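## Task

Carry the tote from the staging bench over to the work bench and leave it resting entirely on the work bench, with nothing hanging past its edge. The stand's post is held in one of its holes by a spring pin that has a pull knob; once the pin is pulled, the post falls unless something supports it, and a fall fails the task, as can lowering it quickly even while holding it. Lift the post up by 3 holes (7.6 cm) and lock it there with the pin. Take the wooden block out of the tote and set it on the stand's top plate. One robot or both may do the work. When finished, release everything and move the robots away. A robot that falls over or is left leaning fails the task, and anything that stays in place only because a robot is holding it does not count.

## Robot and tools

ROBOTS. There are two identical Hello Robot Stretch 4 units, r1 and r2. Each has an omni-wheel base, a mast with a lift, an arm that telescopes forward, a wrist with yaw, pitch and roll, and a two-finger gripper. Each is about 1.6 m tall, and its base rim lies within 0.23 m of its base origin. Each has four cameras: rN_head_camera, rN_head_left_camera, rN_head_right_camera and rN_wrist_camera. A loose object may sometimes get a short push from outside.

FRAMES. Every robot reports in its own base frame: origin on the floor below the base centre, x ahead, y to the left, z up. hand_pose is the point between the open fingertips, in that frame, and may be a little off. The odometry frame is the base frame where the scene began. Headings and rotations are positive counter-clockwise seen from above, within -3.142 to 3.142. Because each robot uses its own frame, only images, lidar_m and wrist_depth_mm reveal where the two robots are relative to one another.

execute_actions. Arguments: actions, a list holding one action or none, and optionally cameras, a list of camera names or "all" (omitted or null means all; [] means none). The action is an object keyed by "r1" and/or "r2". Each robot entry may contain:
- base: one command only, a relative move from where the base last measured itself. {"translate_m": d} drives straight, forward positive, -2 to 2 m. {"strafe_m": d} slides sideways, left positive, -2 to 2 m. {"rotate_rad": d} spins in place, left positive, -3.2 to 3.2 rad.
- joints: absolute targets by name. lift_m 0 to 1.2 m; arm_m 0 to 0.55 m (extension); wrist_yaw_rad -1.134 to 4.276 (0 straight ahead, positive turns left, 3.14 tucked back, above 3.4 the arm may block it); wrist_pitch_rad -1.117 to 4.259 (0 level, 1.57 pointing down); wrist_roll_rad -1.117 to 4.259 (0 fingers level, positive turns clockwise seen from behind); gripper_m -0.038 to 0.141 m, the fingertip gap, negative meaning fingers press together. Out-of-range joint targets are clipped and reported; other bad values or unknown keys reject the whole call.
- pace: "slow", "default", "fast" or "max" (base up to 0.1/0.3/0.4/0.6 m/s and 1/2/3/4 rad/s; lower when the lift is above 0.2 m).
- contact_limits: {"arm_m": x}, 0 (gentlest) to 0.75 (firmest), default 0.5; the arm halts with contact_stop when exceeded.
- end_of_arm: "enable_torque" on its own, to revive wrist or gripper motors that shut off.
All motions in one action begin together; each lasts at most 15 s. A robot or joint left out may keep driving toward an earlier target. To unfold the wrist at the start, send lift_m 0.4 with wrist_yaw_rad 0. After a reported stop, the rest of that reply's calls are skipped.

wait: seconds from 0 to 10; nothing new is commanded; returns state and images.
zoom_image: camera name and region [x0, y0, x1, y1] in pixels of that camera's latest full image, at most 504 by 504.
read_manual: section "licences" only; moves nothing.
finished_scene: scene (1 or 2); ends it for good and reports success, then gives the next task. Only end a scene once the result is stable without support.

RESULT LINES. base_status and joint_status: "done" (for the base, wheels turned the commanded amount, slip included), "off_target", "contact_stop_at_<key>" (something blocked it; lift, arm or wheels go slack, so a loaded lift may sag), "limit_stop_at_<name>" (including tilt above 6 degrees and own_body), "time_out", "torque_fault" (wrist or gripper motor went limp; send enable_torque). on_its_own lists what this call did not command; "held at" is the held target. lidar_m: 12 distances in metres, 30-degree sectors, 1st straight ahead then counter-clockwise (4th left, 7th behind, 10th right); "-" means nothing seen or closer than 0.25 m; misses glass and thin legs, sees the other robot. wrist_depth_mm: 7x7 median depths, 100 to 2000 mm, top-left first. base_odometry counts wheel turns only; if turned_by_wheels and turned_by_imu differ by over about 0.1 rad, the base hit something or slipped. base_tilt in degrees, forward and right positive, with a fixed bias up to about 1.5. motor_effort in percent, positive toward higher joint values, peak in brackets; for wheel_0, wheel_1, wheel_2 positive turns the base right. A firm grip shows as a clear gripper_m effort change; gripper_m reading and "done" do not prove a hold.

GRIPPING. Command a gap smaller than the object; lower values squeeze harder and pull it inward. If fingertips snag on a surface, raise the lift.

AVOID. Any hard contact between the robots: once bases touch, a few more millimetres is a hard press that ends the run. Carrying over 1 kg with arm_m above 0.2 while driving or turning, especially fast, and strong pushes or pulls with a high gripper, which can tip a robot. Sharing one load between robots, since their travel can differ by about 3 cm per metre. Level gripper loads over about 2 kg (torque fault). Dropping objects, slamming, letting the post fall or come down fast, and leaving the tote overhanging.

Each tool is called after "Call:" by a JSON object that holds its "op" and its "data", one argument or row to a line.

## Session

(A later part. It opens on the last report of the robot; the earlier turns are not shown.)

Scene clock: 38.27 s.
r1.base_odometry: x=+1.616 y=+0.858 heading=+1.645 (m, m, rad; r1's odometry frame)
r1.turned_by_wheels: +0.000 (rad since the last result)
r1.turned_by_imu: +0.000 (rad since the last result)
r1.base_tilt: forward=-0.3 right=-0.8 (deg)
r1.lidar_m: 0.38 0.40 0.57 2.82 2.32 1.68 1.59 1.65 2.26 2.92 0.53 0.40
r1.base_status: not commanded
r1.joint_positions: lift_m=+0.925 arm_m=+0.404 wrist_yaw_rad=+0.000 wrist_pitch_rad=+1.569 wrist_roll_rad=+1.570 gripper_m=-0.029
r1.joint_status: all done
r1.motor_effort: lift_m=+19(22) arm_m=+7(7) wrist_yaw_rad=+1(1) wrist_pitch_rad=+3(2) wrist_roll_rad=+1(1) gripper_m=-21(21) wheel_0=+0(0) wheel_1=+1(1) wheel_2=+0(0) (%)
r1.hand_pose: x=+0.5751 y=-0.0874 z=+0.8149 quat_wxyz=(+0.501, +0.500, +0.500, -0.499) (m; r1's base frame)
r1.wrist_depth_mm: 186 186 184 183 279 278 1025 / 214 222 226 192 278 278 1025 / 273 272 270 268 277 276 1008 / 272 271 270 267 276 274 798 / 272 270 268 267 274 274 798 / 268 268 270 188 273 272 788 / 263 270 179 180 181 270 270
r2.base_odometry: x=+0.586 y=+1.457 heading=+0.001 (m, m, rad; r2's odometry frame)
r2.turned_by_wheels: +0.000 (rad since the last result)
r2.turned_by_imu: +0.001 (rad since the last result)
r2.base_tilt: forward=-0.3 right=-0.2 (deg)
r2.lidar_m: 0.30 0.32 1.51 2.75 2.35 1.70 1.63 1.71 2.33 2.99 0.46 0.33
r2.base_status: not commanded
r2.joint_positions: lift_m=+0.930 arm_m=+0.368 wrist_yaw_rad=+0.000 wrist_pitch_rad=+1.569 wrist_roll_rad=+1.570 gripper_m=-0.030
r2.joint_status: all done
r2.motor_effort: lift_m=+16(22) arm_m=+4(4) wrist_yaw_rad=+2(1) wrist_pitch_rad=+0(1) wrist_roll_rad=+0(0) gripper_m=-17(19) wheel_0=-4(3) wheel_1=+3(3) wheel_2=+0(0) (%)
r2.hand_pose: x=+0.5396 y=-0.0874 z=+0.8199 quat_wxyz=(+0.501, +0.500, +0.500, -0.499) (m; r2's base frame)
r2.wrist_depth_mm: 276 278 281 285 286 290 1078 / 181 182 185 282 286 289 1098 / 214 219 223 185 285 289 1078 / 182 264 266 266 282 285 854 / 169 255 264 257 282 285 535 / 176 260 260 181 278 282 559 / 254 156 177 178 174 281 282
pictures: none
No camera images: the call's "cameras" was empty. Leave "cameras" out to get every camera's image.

Call:
{"op": "execute_actions", "data": {
  "actions": [
    {"r2":{"joints":{"gripper_m":0.08,"lift_m":0.924}},"r1":{"joints":{"gripper_m":0.08,"lift_m":0.919}}}
  ],
  "cameras": []
}}

Call:
{"op": "execute_actions", "data": {
  "actions": [
    {"r2":{"joints":{"lift_m":1.06},"pace":"fast"},"r1":{"joints":{"lift_m":1.03},"pace":"fast"}}
  ],
  "cameras": ["r1_head_right_camera","r2_head_left_camera","r2_wrist_camera"]
}}

Call:
{"op": "zoom_image", "data": {
  "camera": "r1_head_right_camera",
  "region": [330, 300, 420, 400]
}}

Call:
{"op": "zoom_image", "data": {
  "camera": "r2_head_left_camera",
  "region": [10, 315, 110, 415]
}}

Scene clock: 40.47 s.
r1.base_odometry: x=+1.616 y=+0.858 heading=+1.645 (m, m, rad; r1's odometry frame)
r1.turned_by_wheels: +0.000 (rad since the last result)
r1.turned_by_imu: +0.001 (rad since the last result)
r1.base_tilt: forward=-0.2 right=-1.0 (deg)
r1.lidar_m: 0.38 0.40 0.56 2.81 2.28 1.65 1.57 1.65 2.26 2.92 0.57 0.40
r1.base_status: not commanded
r1.joint_positions: lift_m=+0.919 arm_m=+0.404 wrist_yaw_rad=+0.000 wrist_pitch_rad=+1.571 wrist_roll_rad=+1.570 gripper_m=+0.080
r1.joint_status: all done
r1.motor_effort: lift_m=+17(20) arm_m=+7(7) wrist_yaw_rad=+1(3) wrist_pitch_rad=-1(10) wrist_roll_rad=+1(1) gripper_m=+0(20) wheel_0=+1(0) wheel_1=+1(1) wheel_2=+0(0) (%)
r1.hand_pose: x=+0.5747 y=-0.0874 z=+0.8090 quat_wxyz=(+0.500, +0.500, +0.500, -0.500) (m; r1's base frame)
r1.wrist_depth_mm: 191 190 189 187 276 272 1025 / 213 213 224 191 273 273 1008 / 277 274 274 272 272 270 991 / 276 274 273 271 270 268 788 / 274 272 271 268 270 267 809 / 270 271 224 267 206 266 788 / 262 270 267 157 266 265 264
r2.base_odometry: x=+0.586 y=+1.457 heading=+0.001 (m, m, rad; r2's odometry frame)
r2.turned_by_wheels: +0.000 (rad since the last result)
r2.turned_by_imu: +0.001 (rad since the last result)
r2.base_tilt: forward=-0.1 right=-0.1 (deg)
r2.lidar_m: 0.30 0.33 1.51 2.71 2.36 1.70 1.65 1.69 2.33 2.97 0.47 0.34
r2.base_status: not commanded
r2.joint_positions: lift_m=+0.924 arm_m=+0.368 wrist_yaw_rad=-0.001 wrist_pitch_rad=+1.570 wrist_roll_rad=+1.570 gripper_m=+0.080
r2.joint_status: all done
r2.motor_effort: lift_m=+16(16) arm_m=+4(4) wrist_yaw_rad=+2(3) wrist_pitch_rad=-2(9) wrist_roll_rad=+0(0) gripper_m=-4(18) wheel_0=-3(3) wheel_1=+3(3) wheel_2=+0(0) (%)
r2.hand_pose: x=+0.5393 y=-0.0874 z=+0.8139 quat_wxyz=(+0.500, +0.500, +0.500, -0.500) (m; r2's base frame)
r2.wrist_depth_mm: 271 274 277 281 282 286 691 / 268 185 187 277 281 285 1060 / 214 216 224 195 278 282 1060 / 183 265 270 270 277 281 854 / 168 255 267 251 273 279 281 / 175 260 265 211 213 278 279 / 259 260 262 181 272 277 278
pictures: none
No camera images: the call's "cameras" was empty. Leave "cameras" out to get every camera's image.

Scene clock: 41.80 s.
r1.base_odometry: x=+1.616 y=+0.858 heading=+1.645 (m, m, rad; r1's odometry frame)
r1.turned_by_wheels: +0.000 (rad since the last result)
r1.turned_by_imu: +0.000 (rad since the last result)
r1.base_tilt: forward=-0.3 right=-1.1 (deg)
r1.lidar_m: 0.35 0.40 0.59 2.83 2.29 1.67 1.59 1.64 2.27 2.93 0.55 0.40
r1.base_status: not commanded
r1.joint_positions: lift_m=+1.030 arm_m=+0.404 wrist_yaw_rad=+0.000 wrist_pitch_rad=+1.570 wrist_roll_rad=+1.570 gripper_m=+0.080
r1.joint_status: all done
r1.motor_effort: lift_m=+24(27) arm_m=+7(7) wrist_yaw_rad=+1(2) wrist_pitch_rad=-2(2) wrist_roll_rad=+1(1) gripper_m=-2(2) wheel_0=+0(0) wheel_1=+1(1) wheel_2=+0(0) (%)
r1.hand_pose: x=+0.5748 y=-0.0874 z=+0.9195 quat_wxyz=(+0.500, +0.500, +0.500, -0.500) (m; r1's base frame)
r1.wrist_depth_mm: 397 392 392 389 387 1118 1138 / 394 389 389 384 382 384 1098 / 387 387 384 355 382 379 1118 / 387 384 379 379 379 377 917 / 384 387 377 379 377 377 891 / 278 377 223 375 218 375 904 / 263 375 359 157 373 373 1098
r2.base_odometry: x=+0.586 y=+1.457 heading=+0.001 (m, m, rad; r2's odometry frame)
r2.turned_by_wheels: +0.000 (rad since the last result)
r2.turned_by_imu: +0.001 (rad since the last result)
r2.base_tilt: forward=-0.1 right=-0.1 (deg)
r2.lidar_m: 0.30 0.32 1.53 2.73 2.38 1.69 1.63 1.71 2.36 2.96 0.48 0.33
r2.base_status: not commanded
r2.joint_positions: lift_m=+1.060 arm_m=+0.368 wrist_yaw_rad=+0.000 wrist_pitch_rad=+1.570 wrist_roll_rad=+1.570 gripper_m=+0.080
r2.joint_status: all done
r2.motor_effort: lift_m=+21(21) arm_m=+4(4) wrist_yaw_rad=+2(3) wrist_pitch_rad=-1(1) wrist_roll_rad=+0(0) gripper_m=-2(1) wheel_0=-4(4) wheel_1=+3(3) wheel_2=+0(0) (%)
r2.hand_pose: x=+0.5393 y=-0.0874 z=+0.9494 quat_wxyz=(+0.500, +0.500, +0.500, -0.500) (m; r2's base frame)
r2.wrist_depth_mm: 402 407 410 418 421 1205 1229 / 404 404 407 415 418 1205 1229 / 319 322 327 413 418 1182 1229 / 392 392 402 404 413 946 1205 / 277 278 397 402 413 976 976 / 387 392 397 402 213 976 1182 / 387 389 394 315 404 1060 1182
pictures: r1_head_right_camera, r2_head_left_camera, r2_wrist_camera
camera_calibration (this result's frames):
r2_wrist_camera: T_world_to_cam=[[-0.998241, 0.0276352, 0.0524599, 0.476419], [0.025607, 0.998913, -0.0389468, 0.175627], [-0.0534791, -0.037535, -0.997863, 1.19749], [0, 0, 0, 1]] pos_world=[0.535124, -0.143654, 1.17677]
Images, in order (width x height): r1_head_right_camera 420x672, r2_head_left_camera 420x672, r2_wrist_camera 616x392.

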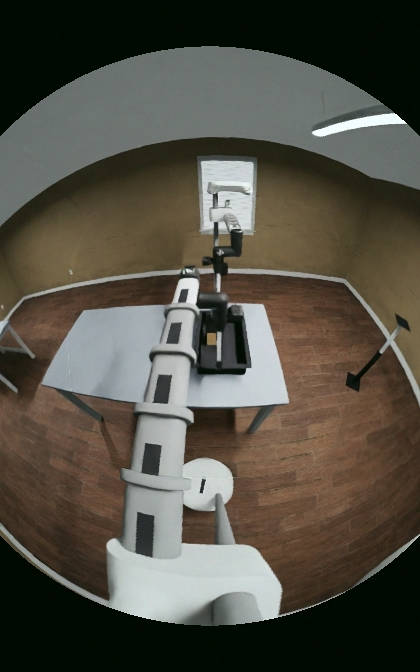

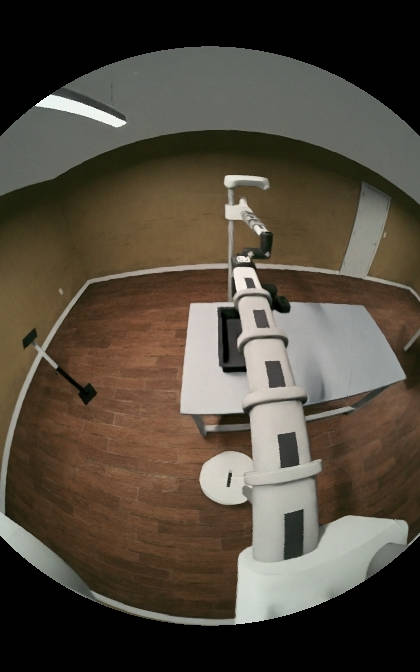

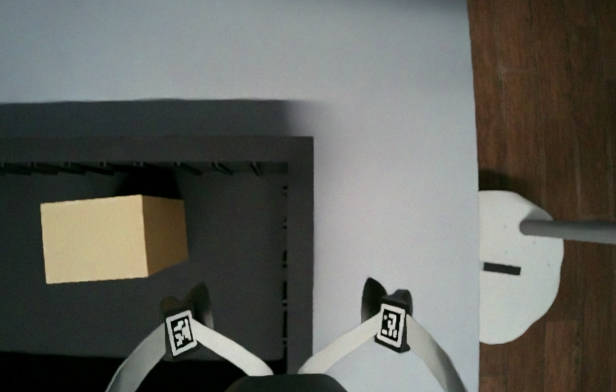

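Region (330, 300, 420, 400) of r1_head_right_camera's 420x672 image, scaled by 5.040, with more detail than that image has; it fills the left 454 columns of this view, and the rest is white.

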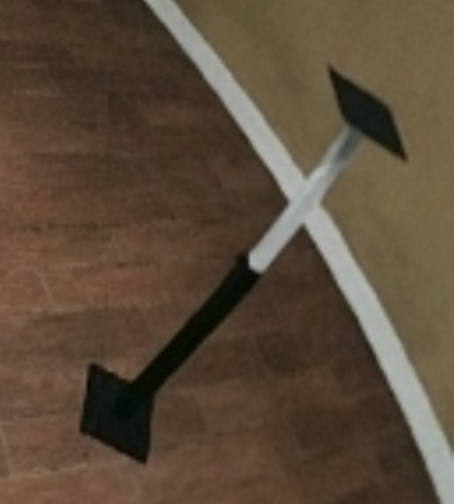

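Region (10, 315, 110, 415) of r2_head_left_camera's 420x672 image, scaled by 5.040, with more detail than that image has.

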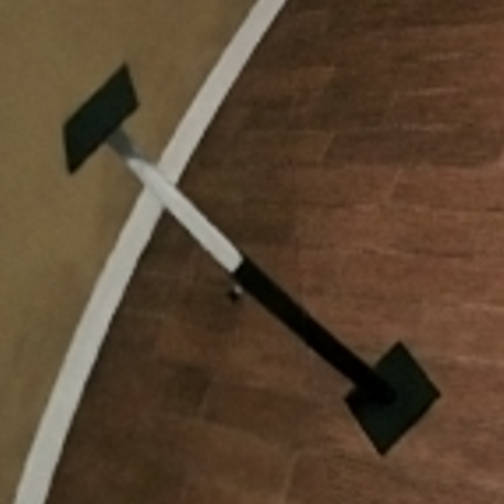

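Call:
{"op": "execute_actions", "data": {
  "actions": [
    {"r2":{"base":{"strafe_m":1.9},"joints":{"arm_m":0.0},"pace":"fast"},"r1":{"base":{"translate_m":0.09},"joints":{"lift_m":1.06,"gripper_m":0.13,"arm_m":0.45},"pace":"slow"}}
  ],
  "cameras": ["r1_wrist_camera","r2_head_right_camera","r2_head_camera"]
}}

Scene clock: 49.23 s.
r1.base_odometry: x=+1.609 y=+0.948 heading=+1.646 (m, m, rad; r1's odometry frame)
r1.turned_by_wheels: +0.000 (rad since the last result)
r1.turned_by_imu: +0.002 (rad since the last result)
r1.base_tilt: forward=-0.3 right=-1.0 (deg)
r1.lidar_m: 0.29 0.30 0.45 2.80 2.44 1.77 1.69 1.77 2.38 2.91 0.44 0.30
r1.base_status: done
r1.joint_positions: lift_m=+1.060 arm_m=+0.449 wrist_yaw_rad=+0.000 wrist_pitch_rad=+1.570 wrist_roll_rad=+1.570 gripper_m=+0.130
r1.joint_status: all done
r1.motor_effort: lift_m=+24(20) arm_m=+7(5) wrist_yaw_rad=+1(1) wrist_pitch_rad=+1(1) wrist_roll_rad=+1(1) gripper_m=-1(3) wheel_0=+2(5) wheel_1=+2(4) wheel_2=-1(6) (%)
r1.hand_pose: x=+0.6198 y=-0.0874 z=+0.9494 quat_wxyz=(+0.500, +0.500, +0.500, -0.500) (m; r1's base frame)
r1.wrist_depth_mm: 427 424 421 418 415 415 410 / 424 421 421 413 413 413 404 / 338 394 413 407 410 355 410 / 338 415 413 410 410 362 404 / 338 415 410 407 404 364 402 / 336 397 289 407 404 220 402 / 343 349 289 152 366 334 397
r2.base_odometry: x=+0.584 y=+3.357 heading=+0.001 (m, m, rad; r2's odometry frame)
r2.turned_by_wheels: +0.000 (rad since the last result)
r2.turned_by_imu: +0.000 (rad since the last result)
r2.base_tilt: forward=-0.1 right=-0.1 (deg)
r2.lidar_m: 3.05 1.22 0.86 0.84 0.86 1.21 1.66 1.72 2.33 1.69 1.73 0.66
r2.base_status: done
r2.joint_positions: lift_m=+1.060 arm_m=+0.001 wrist_yaw_rad=+0.000 wrist_pitch_rad=+1.570 wrist_roll_rad=+1.570 gripper_m=+0.080
r2.joint_status: all done
r2.motor_effort: lift_m=+22(21) arm_m=-8(8) wrist_yaw_rad=+3(2) wrist_pitch_rad=-1(2) wrist_roll_rad=+0(0) gripper_m=-4(4) wheel_0=-1(12) wheel_1=+0(13) wheel_2=+0(0) (%)
r2.hand_pose: x=+0.1724 y=-0.0874 z=+0.9494 quat_wxyz=(+0.500, +0.500, +0.500, -0.500) (m; r2's base frame)
r2.wrist_depth_mm: 1160 1160 1182 1182 1182 1205 1229 / 1118 1138 1138 1182 1205 1205 1205 / 1138 1160 1160 1182 1182 1205 1205 / 1138 1160 1138 1160 1160 1182 1205 / 1118 1138 1118 960 976 525 349 / 1118 1138 1138 946 213 1205 1205 / 1118 1118 1118 1138 1138 1160 1205
pictures: r1_wrist_camera, r2_head_camera, r2_head_right_camera
camera_calibration (this result's frames):
r1_wrist_camera: T_world_to_cam=[[-0.998997, 0.0106098, -0.0434914, 0.669057], [0.0118177, 0.999549, -0.0276115, 0.167821], [0.0431788, -0.0280978, -0.998672, 1.14549], [0, 0, 0, 1]] pos_world=[0.616943, -0.142658, 1.1777]
Images, in order (width x height): r1_wrist_camera 616x392, r2_head_camera 420x560, r2_head_right_camera 420x672.

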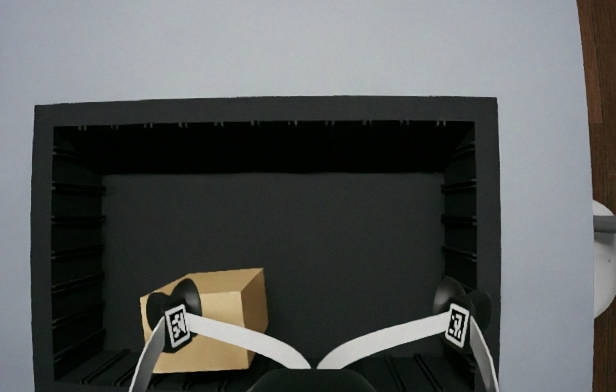

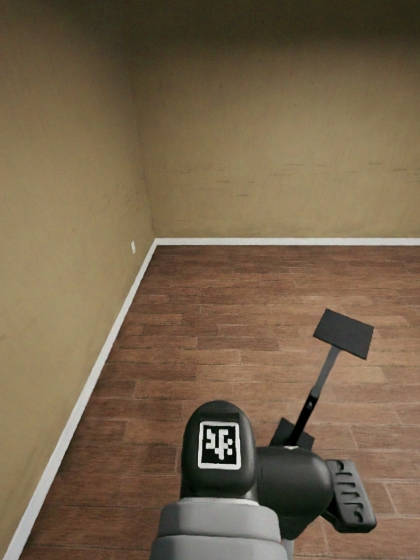

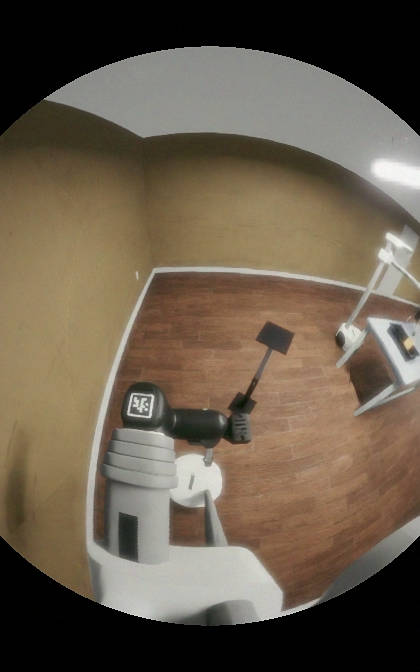

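Call:
{"op": "execute_actions", "data": {
  "actions": [
    {"r2":{"base":{"rotate_rad":-0.6},"joints":{"lift_m":0.75,"wrist_pitch_rad":0,"wrist_roll_rad":0},"pace":"fast"},"r1":{"base":{"strafe_m":0.036},"joints":{"lift_m":1.04,"wrist_roll_rad":1.52,"arm_m":0.545}}}
  ],
  "cameras": ["r1_wrist_camera","r2_wrist_camera"]
}}

Scene clock: 51.60 s.
r1.base_odometry: x=+1.573 y=+0.945 heading=+1.646 (m, m, rad; r1's odometry frame)
r1.turned_by_wheels: +0.000 (rad since the last result)
r1.turned_by_imu: +0.001 (rad since the last result)
r1.base_tilt: forward=-0.2 right=-1.0 (deg)
r1.lidar_m: 0.26 0.30 0.41 2.75 2.44 1.76 1.67 1.73 2.41 2.94 0.41 0.31
r1.base_status: done
r1.joint_positions: lift_m=+1.040 arm_m=+0.544 wrist_yaw_rad=+0.000 wrist_pitch_rad=+1.570 wrist_roll_rad=+1.520 gripper_m=+0.130
r1.joint_status: all done
r1.motor_effort: lift_m=+17(20) arm_m=+7(8) wrist_yaw_rad=+1(1) wrist_pitch_rad=+0(1) wrist_roll_rad=-2(2) gripper_m=+0(0) wheel_0=+1(8) wheel_1=-1(8) wheel_2=+0(0) (%)
r1.hand_pose: x=+0.7149 y=-0.0874 z=+0.9300 quat_wxyz=(+0.513, +0.487, +0.512, -0.487) (m; r1's base frame)
r1.wrist_depth_mm: 410 404 402 397 394 392 392 / 404 345 351 343 332 310 303 / 402 359 394 394 389 392 362 / 399 340 397 387 387 384 362 / 397 340 392 268 384 382 359 / 394 307 384 267 382 220 353 / 394 303 301 152 297 296 312
r2.base_odometry: x=+0.584 y=+3.357 heading=-0.598 (m, m, rad; r2's odometry frame)
r2.turned_by_wheels: -0.599 (rad since the last result)
r2.turned_by_imu: -0.596 (rad since the last result)
r2.base_tilt: forward=-0.1 right=+0.0 (deg)
r2.lidar_m: 0.67 3.05 1.34 0.89 0.82 0.84 1.13 1.64 1.69 2.14 1.88 1.67
r2.base_status: done
r2.joint_positions: lift_m=+0.750 arm_m=+0.001 wrist_yaw_rad=+0.000 wrist_pitch_rad=+0.003 wrist_roll_rad=+0.000 gripper_m=+0.080
r2.joint_status: all done
r2.motor_effort: lift_m=+15(18) arm_m=-7(7) wrist_yaw_rad=+2(2) wrist_pitch_rad=-9(15) wrist_roll_rad=-1(6) gripper_m=-5(1) wheel_0=+5(9) wheel_1=+3(9) wheel_2=+2(7) (%)
r2.hand_pose: x=+0.4607 y=-0.0874 z=+0.9277 quat_wxyz=(+1.000, +0.000, +0.001, +0.000) (m; r2's base frame)
r2.wrist_depth_mm: - - - - - - - / - - - - - - - / - - - - - - - / - - - - - - - / - - - - - - 1366 / - - - - 213 - - / - - 517 - - - -
pictures: r1_wrist_camera, r2_wrist_camera
camera_calibration (this result's frames):
r1_wrist_camera: T_world_to_cam=[[-0.998291, -0.0388489, -0.0436526, 0.758509], [-0.0376643, 0.998908, -0.0276389, 0.201504], [0.0446786, -0.0259475, -0.998664, 1.12109], [0, 0, 0, 1]] pos_world=[0.714713, -0.142728, 1.15827]
r2_wrist_camera: T_world_to_cam=[[-0.0530779, -0.998186, -0.0284207, -0.05104], [0.0362091, 0.0265183, -0.998992, 0.977545], [0.997934, -0.0540535, 0.0347359, -0.272162], [0, 0, 0, 1]] pos_world=[0.233495, -0.0915816, 0.984564]
Images, in order (width x height): r1_wrist_camera 616x392, r2_wrist_camera 616x392.

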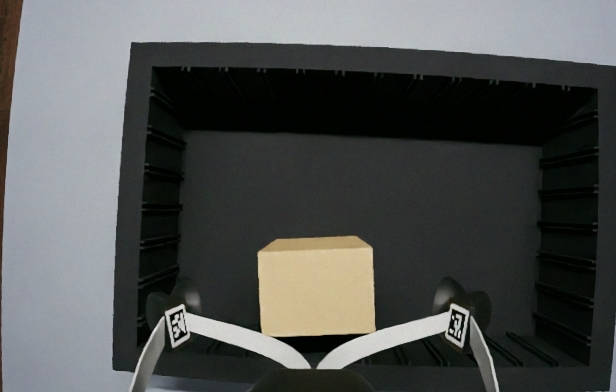

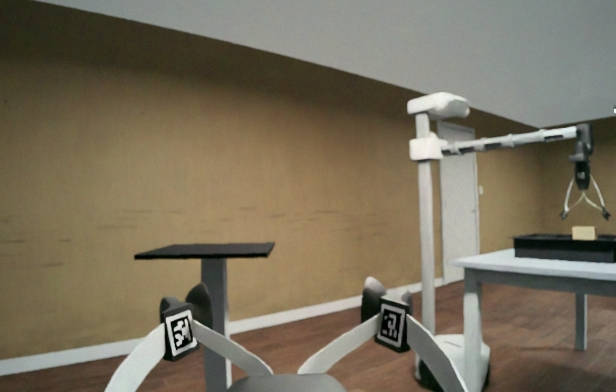

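Call:
{"op": "execute_actions", "data": {
  "actions": [
    {"r2":{"base":{"strafe_m":0.098},"joints":{"lift_m":0.5},"pace":"fast"},"r1":{"joints":{"lift_m":0.95,"gripper_m":0.11,"wrist_roll_rad":1.5}}}
  ],
  "cameras": []
}}

Call:
{"op": "execute_actions", "data": {
  "actions": [
    {"r2":{"joints":{"lift_m":0.34},"pace":"fast"},"r1":{"joints":{"gripper_m":0.035}}}
  ],
  "cameras": ["r1_wrist_camera","r2_wrist_camera","r2_head_camera","r1_head_right_camera"]
}}

Scene clock: 53.60 s.
r1.base_odometry: x=+1.573 y=+0.945 heading=+1.646 (m, m, rad; r1's odometry frame)
r1.turned_by_wheels: +0.000 (rad since the last result)
r1.turned_by_imu: +0.001 (rad since the last result)
r1.base_tilt: forward=-0.3 right=-0.9 (deg)
r1.lidar_m: 0.28 0.28 0.44 2.73 2.41 1.76 1.67 1.75 2.39 2.95 0.43 0.30
r1.base_status: not commanded
r1.joint_positions: lift_m=+0.950 arm_m=+0.544 wrist_yaw_rad=+0.000 wrist_pitch_rad=+1.570 wrist_roll_rad=+1.500 gripper_m=+0.110
r1.joint_status: all done
r1.motor_effort: lift_m=+17(14) arm_m=+7(7) wrist_yaw_rad=+1(0) wrist_pitch_rad=+1(2) wrist_roll_rad=-1(2) gripper_m=-1(1) wheel_0=+0(1) wheel_1=-1(1) wheel_2=+0(0) (%)
r1.hand_pose: x=+0.7149 y=-0.0874 z=+0.8400 quat_wxyz=(+0.517, +0.482, +0.517, -0.482) (m; r1's base frame)
r1.wrist_depth_mm: 314 242 247 239 232 223 215 / 312 273 306 304 300 298 290 / 222 279 303 303 300 296 297 / 222 287 304 301 298 297 296 / 218 293 303 257 297 296 294 / 217 276 186 179 179 293 291 / 216 245 253 156 177 289 290
r2.base_odometry: x=+0.640 y=+3.438 heading=-0.598 (m, m, rad; r2's odometry frame)
r2.turned_by_wheels: +0.000 (rad since the last result)
r2.turned_by_imu: +0.001 (rad since the last result)
r2.base_tilt: forward=-0.1 right=+0.0 (deg)
r2.lidar_m: 0.68 2.99 1.20 0.83 0.75 0.77 0.99 1.72 1.75 2.22 1.75 1.75
r2.base_status: done
r2.joint_positions: lift_m=+0.500 arm_m=+0.001 wrist_yaw_rad=+0.000 wrist_pitch_rad=+0.003 wrist_roll_rad=+0.000 gripper_m=+0.080
r2.joint_status: all done
r2.motor_effort: lift_m=+14(15) arm_m=-7(7) wrist_yaw_rad=+2(2) wrist_pitch_rad=-9(9) wrist_roll_rad=-1(1) gripper_m=-2(2) wheel_0=-1(13) wheel_1=+2(13) wheel_2=+0(2) (%)
r2.hand_pose: x=+0.4607 y=-0.0874 z=+0.6778 quat_wxyz=(+1.000, +0.000, +0.001, +0.000) (m; r2's base frame)
r2.wrist_depth_mm: - - - - - - - / - - - 597 - - - / - - - - - - - / - - - - - - 1430 / - - - - - - - / - - - - 214 - - / 1863 1708 1708 504 1661 1708 1808
pictures: none
No camera images: the call's "cameras" was empty. Leave "cameras" out to get every camera's image.

Scene clock: 55.20 s.
r1.base_odometry: x=+1.573 y=+0.945 heading=+1.646 (m, m, rad; r1's odometry frame)
r1.turned_by_wheels: +0.000 (rad since the last result)
r1.turned_by_imu: +0.001 (rad since the last result)
r1.base_tilt: forward=-0.2 right=-1.1 (deg)
r1.lidar_m: 0.27 0.31 0.43 2.76 2.44 1.77 1.67 1.72 2.39 2.95 0.42 0.29
r1.base_status: not commanded
r1.joint_positions: lift_m=+0.950 arm_m=+0.544 wrist_yaw_rad=+0.000 wrist_pitch_rad=+1.570 wrist_roll_rad=+1.500 gripper_m=+0.036
r1.joint_status: all done
r1.motor_effort: lift_m=+18(18) arm_m=+6(7) wrist_yaw_rad=+1(1) wrist_pitch_rad=+0(2) wrist_roll_rad=-1(1) gripper_m=-23(24) wheel_0=+0(0) wheel_1=-1(1) wheel_2=+0(0) (%)
r1.hand_pose: x=+0.7149 y=-0.0874 z=+0.8399 quat_wxyz=(+0.517, +0.482, +0.517, -0.482) (m; r1's base frame)
r1.wrist_depth_mm: 310 241 248 241 232 223 214 / 221 276 304 301 300 297 291 / 220 281 304 303 298 298 296 / 218 289 303 298 300 296 294 / 217 294 301 257 297 294 293 / 216 290 181 168 167 293 290 / 216 243 179 167 166 279 290
r2.base_odometry: x=+0.640 y=+3.438 heading=-0.598 (m, m, rad; r2's odometry frame)
r2.turned_by_wheels: +0.000 (rad since the last result)
r2.turned_by_imu: +0.001 (rad since the last result)
r2.base_tilt: forward=-0.2 right=-0.1 (deg)
r2.lidar_m: 0.68 3.00 1.18 0.80 0.74 0.78 1.01 1.71 1.73 2.23 1.75 1.76
r2.base_status: not commanded
r2.joint_positions: lift_m=+0.340 arm_m=+0.001 wrist_yaw_rad=+0.000 wrist_pitch_rad=+0.003 wrist_roll_rad=+0.000 gripper_m=+0.080
r2.joint_status: all done
r2.motor_effort: lift_m=+15(17) arm_m=-7(7) wrist_yaw_rad=+1(2) wrist_pitch_rad=-8(8) wrist_roll_rad=-1(1) gripper_m=-2(3) wheel_0=-1(1) wheel_1=+2(2) wheel_2=+0(0) (%)
r2.hand_pose: x=+0.4607 y=-0.0874 z=+0.5177 quat_wxyz=(+1.000, +0.000, +0.001, +0.000) (m; r2's base frame)
r2.wrist_depth_mm: - - - - - - - / - - - - - - - / - - - - - - 1576 / - - - - - - - / - - - - - - - / - - - - 213 1921 - / 1499 1336 1308 512 1308 1336 1397
pictures: r1_head_right_camera, r1_wrist_camera, r2_head_camera, r2_wrist_camera
camera_calibration (this result's frames):
r1_wrist_camera: T_world_to_cam=[[-0.997308, -0.0588057, -0.0438097, 0.752321], [-0.0576288, 0.997955, -0.0276599, 0.213225], [0.0453467, -0.0250607, -0.998657, 1.03073], [0, 0, 0, 1]] pos_world=[0.715844, -0.142717, 1.0682]
r2_wrist_camera: T_world_to_cam=[[-0.0529838, -0.998191, -0.0284133, -0.0627136], [0.0364313, 0.0265021, -0.998985, 0.567881], [0.997931, -0.0539651, 0.0349612, -0.258036], [0, 0, 0, 1]] pos_world=[0.23349, -0.0915751, 0.574544]
Images, in order (width x height): r1_head_right_camera 420x672, r1_wrist_camera 616x392, r2_head_camera 420x560, r2_wrist_camera 616x392.

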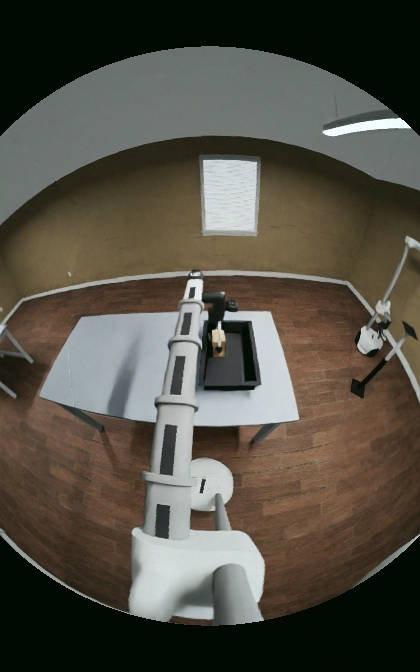

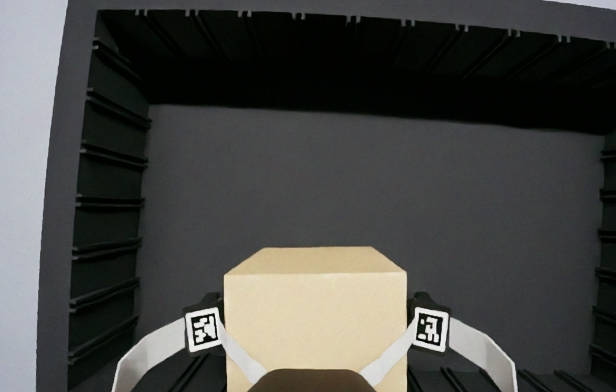

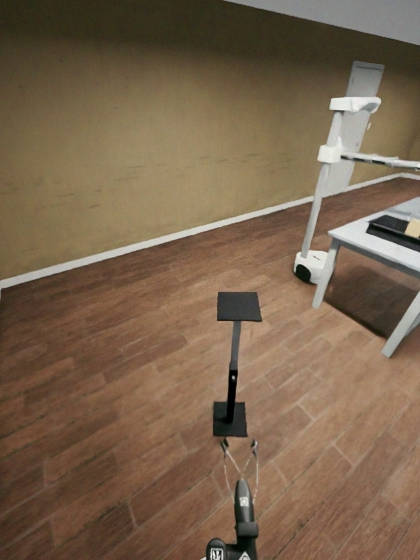

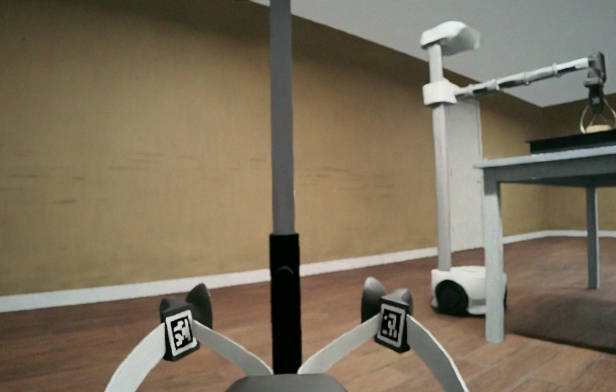

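Call:
{"op": "zoom_image", "data": {
  "camera": "r2_wrist_camera",
  "region": [235, 210, 335, 310]
}}

Call:
{"op": "zoom_image", "data": {
  "camera": "r2_head_camera",
  "region": [200, 345, 270, 415]
}}

Region (235, 210, 335, 310) of r2_wrist_camera's 616x392 image, scaled by 5.040.

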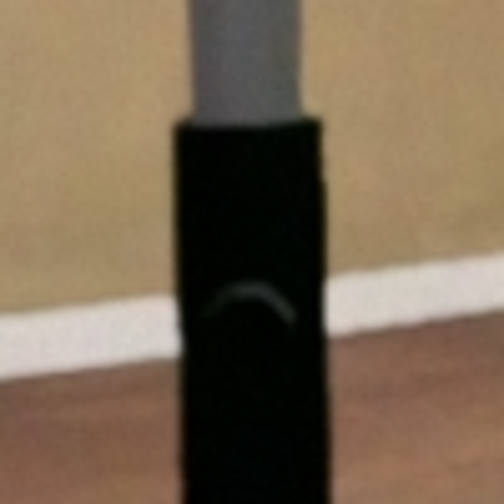

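Region (200, 345, 270, 415) of r2_head_camera's 420x560 image, scaled by 7.200, with more detail than that image has.

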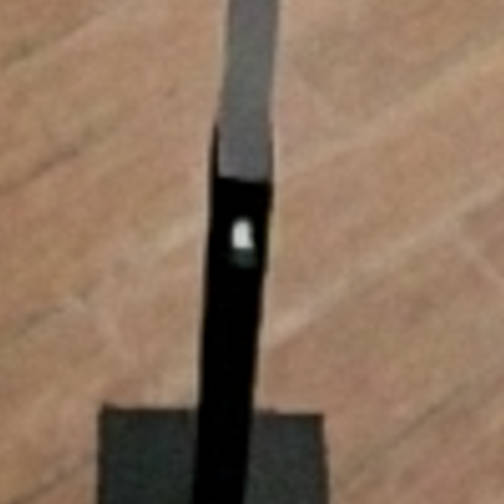

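Call:
{"op": "execute_actions", "data": {
  "actions": [
    {"r2":{"joints":{"lift_m":0.319,"arm_m":0.15},"pace":"fast"},"r1":{"joints":{"lift_m":1.05},"pace":"fast"}}
  ],
  "cameras": ["r2_wrist_camera"]
}}

Call:
{"op": "execute_actions", "data": {
  "actions": [
    {"r1":{"base":{"strafe_m":-1.09},"joints":{"lift_m":1.195,"arm_m":0.4,"wrist_roll_rad":0},"pace":"fast"}}
  ],
  "cameras": []
}}

Call:
{"op": "execute_actions", "data": {
  "actions": [
    {"r1":{"base":{"rotate_rad":-0.6},"pace":"fast"}}
  ],
  "cameras": ["r1_wrist_camera","r2_head_camera","r1_head_right_camera"]
}}

Scene clock: 58.57 s.
r1.base_odometry: x=+1.573 y=+0.945 heading=+1.646 (m, m, rad; r1's odometry frame)
r1.turned_by_wheels: +0.000 (rad since the last result)
r1.turned_by_imu: +0.001 (rad since the last result)
r1.base_tilt: forward=-0.4 right=-0.9 (deg)
r1.lidar_m: 0.27 0.30 0.43 2.77 2.39 1.76 1.66 1.75 2.39 2.96 0.43 0.29
r1.base_status: not commanded
r1.joint_positions: lift_m=+1.050 arm_m=+0.544 wrist_yaw_rad=+0.000 wrist_pitch_rad=+1.570 wrist_roll_rad=+1.500 gripper_m=+0.036
r1.joint_status: all done
r1.motor_effort: lift_m=+24(25) arm_m=+7(7) wrist_yaw_rad=+0(0) wrist_pitch_rad=+1(1) wrist_roll_rad=-1(1) gripper_m=-23(25) wheel_0=+0(1) wheel_1=-1(1) wheel_2=+0(0) (%)
r1.hand_pose: x=+0.7149 y=-0.0874 z=+0.9394 quat_wxyz=(+0.517, +0.482, +0.517, -0.482) (m; r1's base frame)
r1.wrist_depth_mm: 415 413 410 407 407 402 399 / 415 407 355 343 325 315 320 / 410 355 402 402 397 397 368 / 407 362 399 399 397 394 366 / 404 373 399 258 394 392 355 / 404 347 182 168 167 392 353 / 402 310 180 167 166 303 320
r2.base_odometry: x=+0.640 y=+3.438 heading=-0.598 (m, m, rad; r2's odometry frame)
r2.turned_by_wheels: +0.000 (rad since the last result)
r2.turned_by_imu: +0.001 (rad since the last result)
r2.base_tilt: forward=-0.1 right=-0.2 (deg)
r2.lidar_m: 0.65 3.00 1.19 0.79 0.75 0.77 1.00 1.71 1.75 2.25 1.76 1.74
r2.base_status: not commanded
r2.joint_positions: lift_m=+0.319 arm_m=+0.149 wrist_yaw_rad=+0.000 wrist_pitch_rad=+0.002 wrist_roll_rad=+0.000 gripper_m=+0.080
r2.joint_status: all done
r2.motor_effort: lift_m=+15(15) arm_m=+7(9) wrist_yaw_rad=+1(2) wrist_pitch_rad=-7(8) wrist_roll_rad=-1(1) gripper_m=-3(2) wheel_0=-1(1) wheel_1=+2(2) wheel_2=+0(0) (%)
r2.hand_pose: x=+0.6081 y=-0.0874 z=+0.4968 quat_wxyz=(+1.000, +0.000, +0.001, +0.000) (m; r2's base frame)
r2.wrist_depth_mm: - - - - - - - / - - - - - - - / - - - - - - 1397 / - - - - - - - / - - - - - 1983 - / - - 1921 1756 213 1808 1983 / 1430 1255 1281 362 1255 1281 1308
pictures: r2_wrist_camera
camera_calibration (this result's frames):
r2_wrist_camera: T_world_to_cam=[[-0.0529257, -0.998195, -0.0283999, -0.0555225], [0.0366176, 0.0264807, -0.998978, 0.541495], [0.997927, -0.0539116, 0.03515, -0.404536], [0, 0, 0, 1]] pos_world=[0.380931, -0.0915705, 0.553585]
Images, in order (width x height): r2_wrist_camera 616x392.

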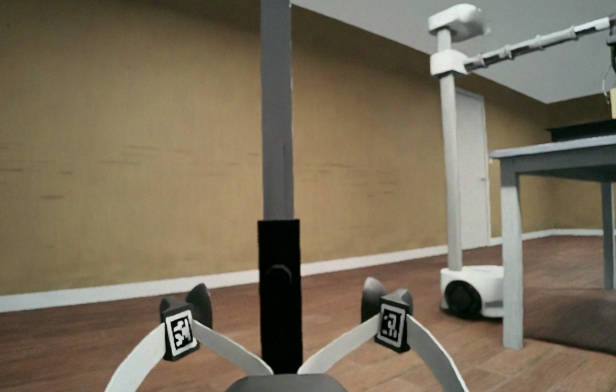

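Scene clock: 63.07 s.
r1.base_odometry: x=+2.660 y=+1.026 heading=+1.646 (m, m, rad; r1's odometry frame)
r1.turned_by_wheels: +0.000 (rad since the last result)
r1.turned_by_imu: +0.006 (rad since the last result)
r1.base_tilt: forward=-0.3 right=-0.9 (deg)
r1.lidar_m: 3.04 0.90 0.68 1.24 2.42 1.77 1.67 1.74 1.93 1.86 0.88 0.85
r1.base_status: done
r1.joint_positions: lift_m=+1.195 arm_m=+0.401 wrist_yaw_rad=+0.000 wrist_pitch_rad=+1.570 wrist_roll_rad=+0.000 gripper_m=+0.036
r1.joint_status: all done
r1.motor_effort: lift_m=+24(26) arm_m=-7(2) wrist_yaw_rad=+1(1) wrist_pitch_rad=+2(1) wrist_roll_rad=-1(5) gripper_m=-25(23) wheel_0=-1(8) wheel_1=+2(10) wheel_2=+0(1) (%)
r1.hand_pose: x=+0.5723 y=-0.0874 z=+1.0845 quat_wxyz=(+0.707, +0.000, +0.707, +0.000) (m; r1's base frame)
r1.wrist_depth_mm: 1336 1336 1308 1281 1336 1281 1281 / 1160 1308 1308 1308 1281 1255 1281 / 1336 1308 1308 1336 1308 1255 1255 / 1336 1336 1336 1308 1281 1281 1255 / 1366 1281 1281 258 1255 1255 1255 / 1308 1308 182 167 167 1255 1229 / 1308 1308 180 167 166 1229 1229
r2.base_odometry: x=+0.640 y=+3.438 heading=-0.598 (m, m, rad; r2's odometry frame)
r2.turned_by_wheels: +0.000 (rad since the last result)
r2.turned_by_imu: +0.002 (rad since the last result)
r2.base_tilt: forward=-0.1 right=+0.0 (deg)
r2.lidar_m: 0.68 2.99 1.20 0.79 0.74 0.78 0.99 1.70 1.74 2.25 1.74 1.19
r2.base_status: not commanded
r2.joint_positions: lift_m=+0.319 arm_m=+0.149 wrist_yaw_rad=+0.000 wrist_pitch_rad=+0.002 wrist_roll_rad=+0.000 gripper_m=+0.080
r2.joint_status: not commanded
r2.motor_effort: lift_m=+15(15) arm_m=+7(7) wrist_yaw_rad=+2(1) wrist_pitch_rad=-8(7) wrist_roll_rad=-1(1) gripper_m=+0(1) wheel_0=-1(1) wheel_1=+2(2) wheel_2=+0(0) (%)
r2.hand_pose: x=+0.6081 y=-0.0874 z=+0.4968 quat_wxyz=(+1.000, +0.000, +0.001, +0.000) (m; r2's base frame)
r2.wrist_depth_mm: - - - - - - - / - - - - - - - / - - - - - - 1397 / - - - - - - - / - - - - - - - / - - 1983 1118 214 1863 1921 / 1430 1308 1255 364 1229 1308 1281
pictures: none
No camera images: the call's "cameras" was empty. Leave "cameras" out to get every camera's image.

Scene clock: 64.90 s.
r1.base_odometry: x=+2.660 y=+1.026 heading=+1.046 (m, m, rad; r1's odometry frame)
r1.turned_by_wheels: -0.600 (rad since the last result)
r1.turned_by_imu: -0.602 (rad since the last result)
r1.base_tilt: forward=-0.3 right=-1.1 (deg)
r1.lidar_m: 0.86 3.05 1.00 0.70 0.97 2.65 1.78 1.66 1.69 2.00 1.84 1.92
r1.base_status: done
r1.joint_positions: lift_m=+1.195 arm_m=+0.401 wrist_yaw_rad=+0.000 wrist_pitch_rad=+1.570 wrist_roll_rad=+0.000 gripper_m=+0.036
r1.joint_status: not commanded
r1.motor_effort: lift_m=+24(24) arm_m=-7(7) wrist_yaw_rad=+0(1) wrist_pitch_rad=+0(1) wrist_roll_rad=-1(1) gripper_m=-22(25) wheel_0=+1(6) wheel_1=+1(4) wheel_2=+2(5) (%)
r1.hand_pose: x=+0.5722 y=-0.0874 z=+1.0845 quat_wxyz=(+0.707, +0.000, +0.707, +0.000) (m; r1's base frame)
r1.wrist_depth_mm: 1336 1336 1281 1308 1308 1281 1255 / 1366 1366 1308 1336 1281 1281 1336 / 1366 1308 1308 1308 1308 1255 1255 / 1281 1308 1308 1281 1281 1255 1281 / 1336 1308 1281 257 1255 1255 1255 / 1308 1255 182 168 167 1255 1255 / 1281 1255 179 167 166 1255 1255
r2.base_odometry: x=+0.640 y=+3.438 heading=-0.598 (m, m, rad; r2's odometry frame)
r2.turned_by_wheels: +0.000 (rad since the last result)
r2.turned_by_imu: +0.001 (rad since the last result)
r2.base_tilt: forward=-0.2 right=+0.0 (deg)
r2.lidar_m: 0.68 2.99 1.20 0.82 0.74 0.77 1.01 1.70 1.74 2.25 1.75 1.74
r2.base_status: not commanded
r2.joint_positions: lift_m=+0.319 arm_m=+0.149 wrist_yaw_rad=+0.000 wrist_pitch_rad=+0.002 wrist_roll_rad=+0.000 gripper_m=+0.080
r2.joint_status: not commanded
r2.motor_effort: lift_m=+15(15) arm_m=+7(7) wrist_yaw_rad=+1(2) wrist_pitch_rad=-8(8) wrist_roll_rad=-1(1) gripper_m=-3(3) wheel_0=-1(0) wheel_1=+2(2) wheel_2=+0(0) (%)
r2.hand_pose: x=+0.6081 y=-0.0874 z=+0.4968 quat_wxyz=(+1.000, +0.000, +0.001, +0.000) (m; r2's base frame)
r2.wrist_depth_mm: - - - - - - - / - - - - - - - / - - - - - - 1397 / - - - - - - - / - - - - - - - / - - - 1118 213 1808 1921 / 1430 1229 1229 364 1182 1308 1336
pictures: r1_head_right_camera, r1_wrist_camera, r2_head_camera
camera_calibration (this result's frames):
r1_wrist_camera: T_world_to_cam=[[-0.0119136, -0.999001, -0.0430681, -0.0261617], [-0.999511, 0.0131423, -0.0283597, 0.665409], [0.0288973, 0.0427092, -0.99867, 1.29675], [0, 0, 0, 1]] pos_world=[0.6273, -0.0902637, 1.31277]
Images, in order (width x height): r1_head_right_camera 420x672, r1_wrist_camera 616x392, r2_head_camera 420x560.

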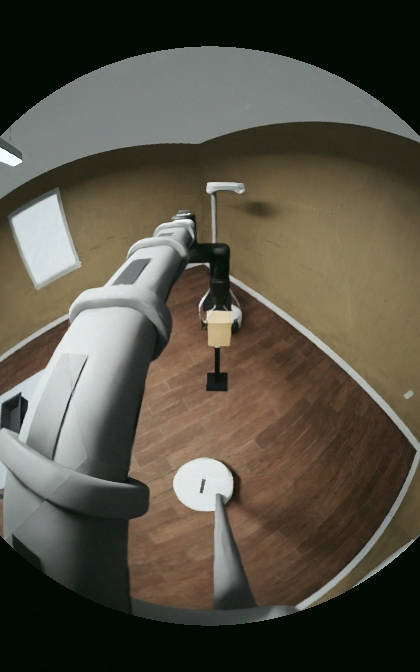

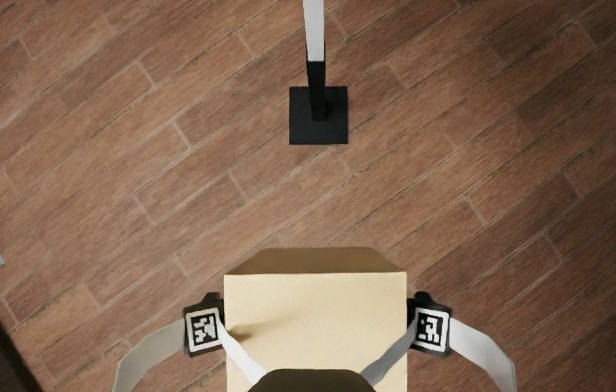

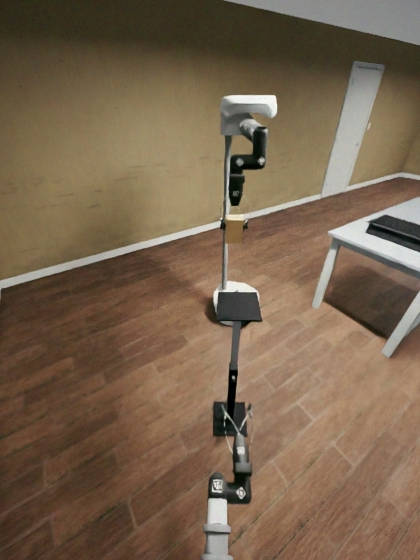

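Call:
{"op": "execute_actions", "data": {
  "actions": [
    {"r1":{"base":{"translate_m":0.27},"joints":{"lift_m":1.16,"arm_m":0.5},"pace":"fast"},"r2":{"base":{"strafe_m":0.009},"joints":{"arm_m":0.22,"gripper_m":0.06}}}
  ],
  "cameras": ["r1_wrist_camera","r2_head_camera","r2_wrist_camera","r2_head_left_camera"]
}}

Call:
{"op": "zoom_image", "data": {
  "camera": "r2_head_camera",
  "region": [200, 355, 270, 425]
}}

Scene clock: 67.53 s.
r1.base_odometry: x=+2.796 y=+1.260 heading=+1.046 (m, m, rad; r1's odometry frame)
r1.turned_by_wheels: +0.000 (rad since the last result)
r1.turned_by_imu: -0.001 (rad since the last result)
r1.base_tilt: forward=-0.3 right=-1.1 (deg)
r1.lidar_m: 0.55 2.83 2.85 0.84 0.79 2.96 2.04 1.88 1.93 1.83 1.71 0.62
r1.base_status: done
r1.joint_positions: lift_m=+1.160 arm_m=+0.499 wrist_yaw_rad=+0.000 wrist_pitch_rad=+1.570 wrist_roll_rad=+0.000 gripper_m=+0.036
r1.joint_status: all done
r1.motor_effort: lift_m=+19(22) arm_m=+6(8) wrist_yaw_rad=+0(1) wrist_pitch_rad=+1(2) wrist_roll_rad=-1(1) gripper_m=-24(23) wheel_0=+0(7) wheel_1=+0(4) wheel_2=+2(8) (%)
r1.hand_pose: x=+0.6700 y=-0.0874 z=+1.0499 quat_wxyz=(+0.707, +0.000, +0.707, +0.000) (m; r1's base frame)
r1.wrist_depth_mm: 1308 1308 1308 1098 1281 1255 1255 / 1281 1336 1281 1281 1255 1229 1229 / 1281 1281 1281 1255 1255 1255 1229 / 1281 1281 1255 338 1255 1255 1205 / 1281 1281 1255 256 334 1229 1229 / 1281 1281 182 168 167 1205 1229 / 1255 1255 180 167 167 1229 1205
r2.base_odometry: x=+0.645 y=+3.445 heading=-0.598 (m, m, rad; r2's odometry frame)
r2.turned_by_wheels: +0.000 (rad since the last result)
r2.turned_by_imu: +0.001 (rad since the last result)
r2.base_tilt: forward=-0.1 right=+0.0 (deg)
r2.lidar_m: 0.68 2.97 1.17 0.76 0.74 0.78 1.01 1.70 1.75 2.22 1.74 1.75
r2.base_status: done
r2.joint_positions: lift_m=+0.319 arm_m=+0.219 wrist_yaw_rad=+0.000 wrist_pitch_rad=+0.002 wrist_roll_rad=+0.000 gripper_m=+0.060
r2.joint_status: all done
r2.motor_effort: lift_m=+15(14) arm_m=+7(7) wrist_yaw_rad=+2(2) wrist_pitch_rad=-8(8) wrist_roll_rad=-1(1) gripper_m=-1(2) wheel_0=-5(9) wheel_1=+3(9) wheel_2=+0(4) (%)
r2.hand_pose: x=+0.6781 y=-0.0874 z=+0.4968 quat_wxyz=(+1.000, +0.000, +0.001, +0.000) (m; r2's base frame)
r2.wrist_depth_mm: - - - - - - - / - - - - - - - / - - - - - - 1336 / - - - - - - - / - - - 297 - - - / - - 1756 296 1708 - 1808 / 1397 1281 1098 296 798 1308 1336
pictures: r1_wrist_camera, r2_head_camera, r2_head_left_camera, r2_wrist_camera
camera_calibration (this result's frames):
r1_wrist_camera: T_world_to_cam=[[-0.0116882, -0.999004, -0.0430694, -0.0266366], [-0.999511, 0.0129217, -0.0284743, 0.762272], [0.0290024, 0.0427155, -0.998666, 1.2593], [0, 0, 0, 1]] pos_world=[0.725066, -0.0902515, 1.27818]
r2_wrist_camera: T_world_to_cam=[[-0.0530209, -0.998189, -0.0284, -0.0517834], [0.0366219, 0.0264772, -0.998978, 0.538933], [0.997922, -0.0540068, 0.0351517, -0.474335], [0, 0, 0, 1]] pos_world=[0.450866, -0.0915764, 0.553585]
Images, in order (width x height): r1_wrist_camera 616x392, r2_head_camera 420x560, r2_head_left_camera 420x672, r2_wrist_camera 616x392.

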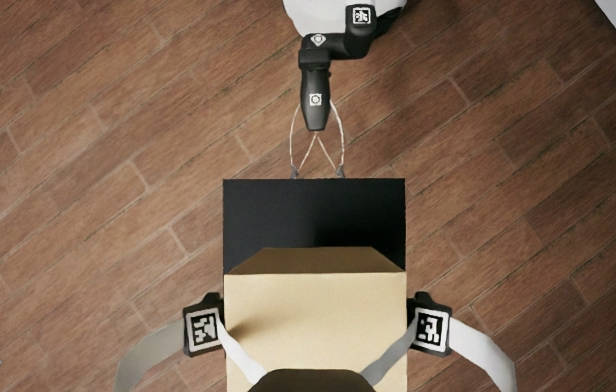

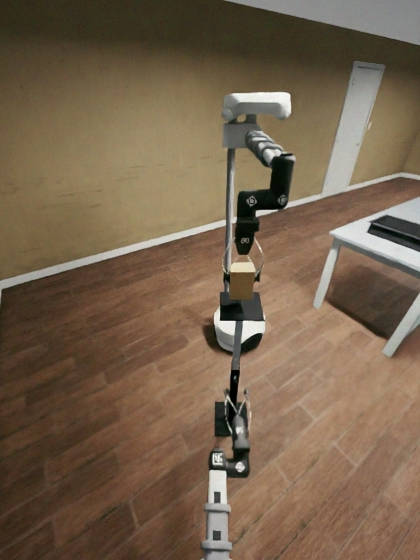

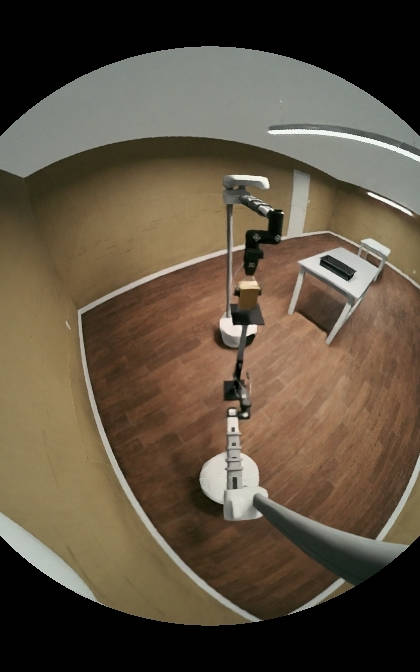

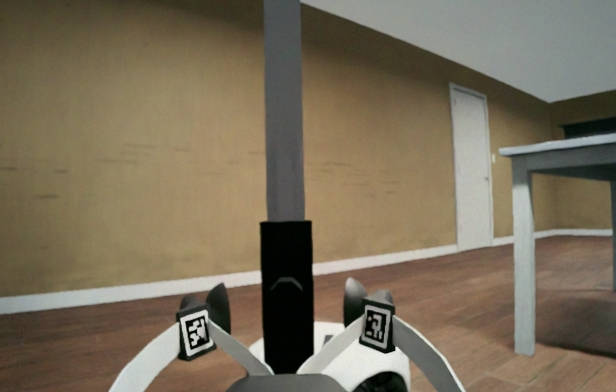

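Region (200, 355, 270, 425) of r2_head_camera's 420x560 image, scaled by 7.200, with more detail than that image has.

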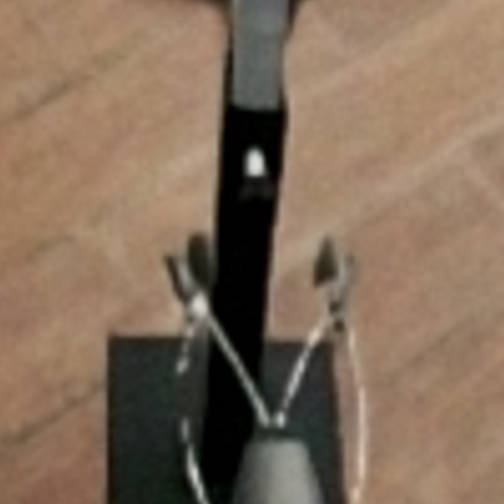

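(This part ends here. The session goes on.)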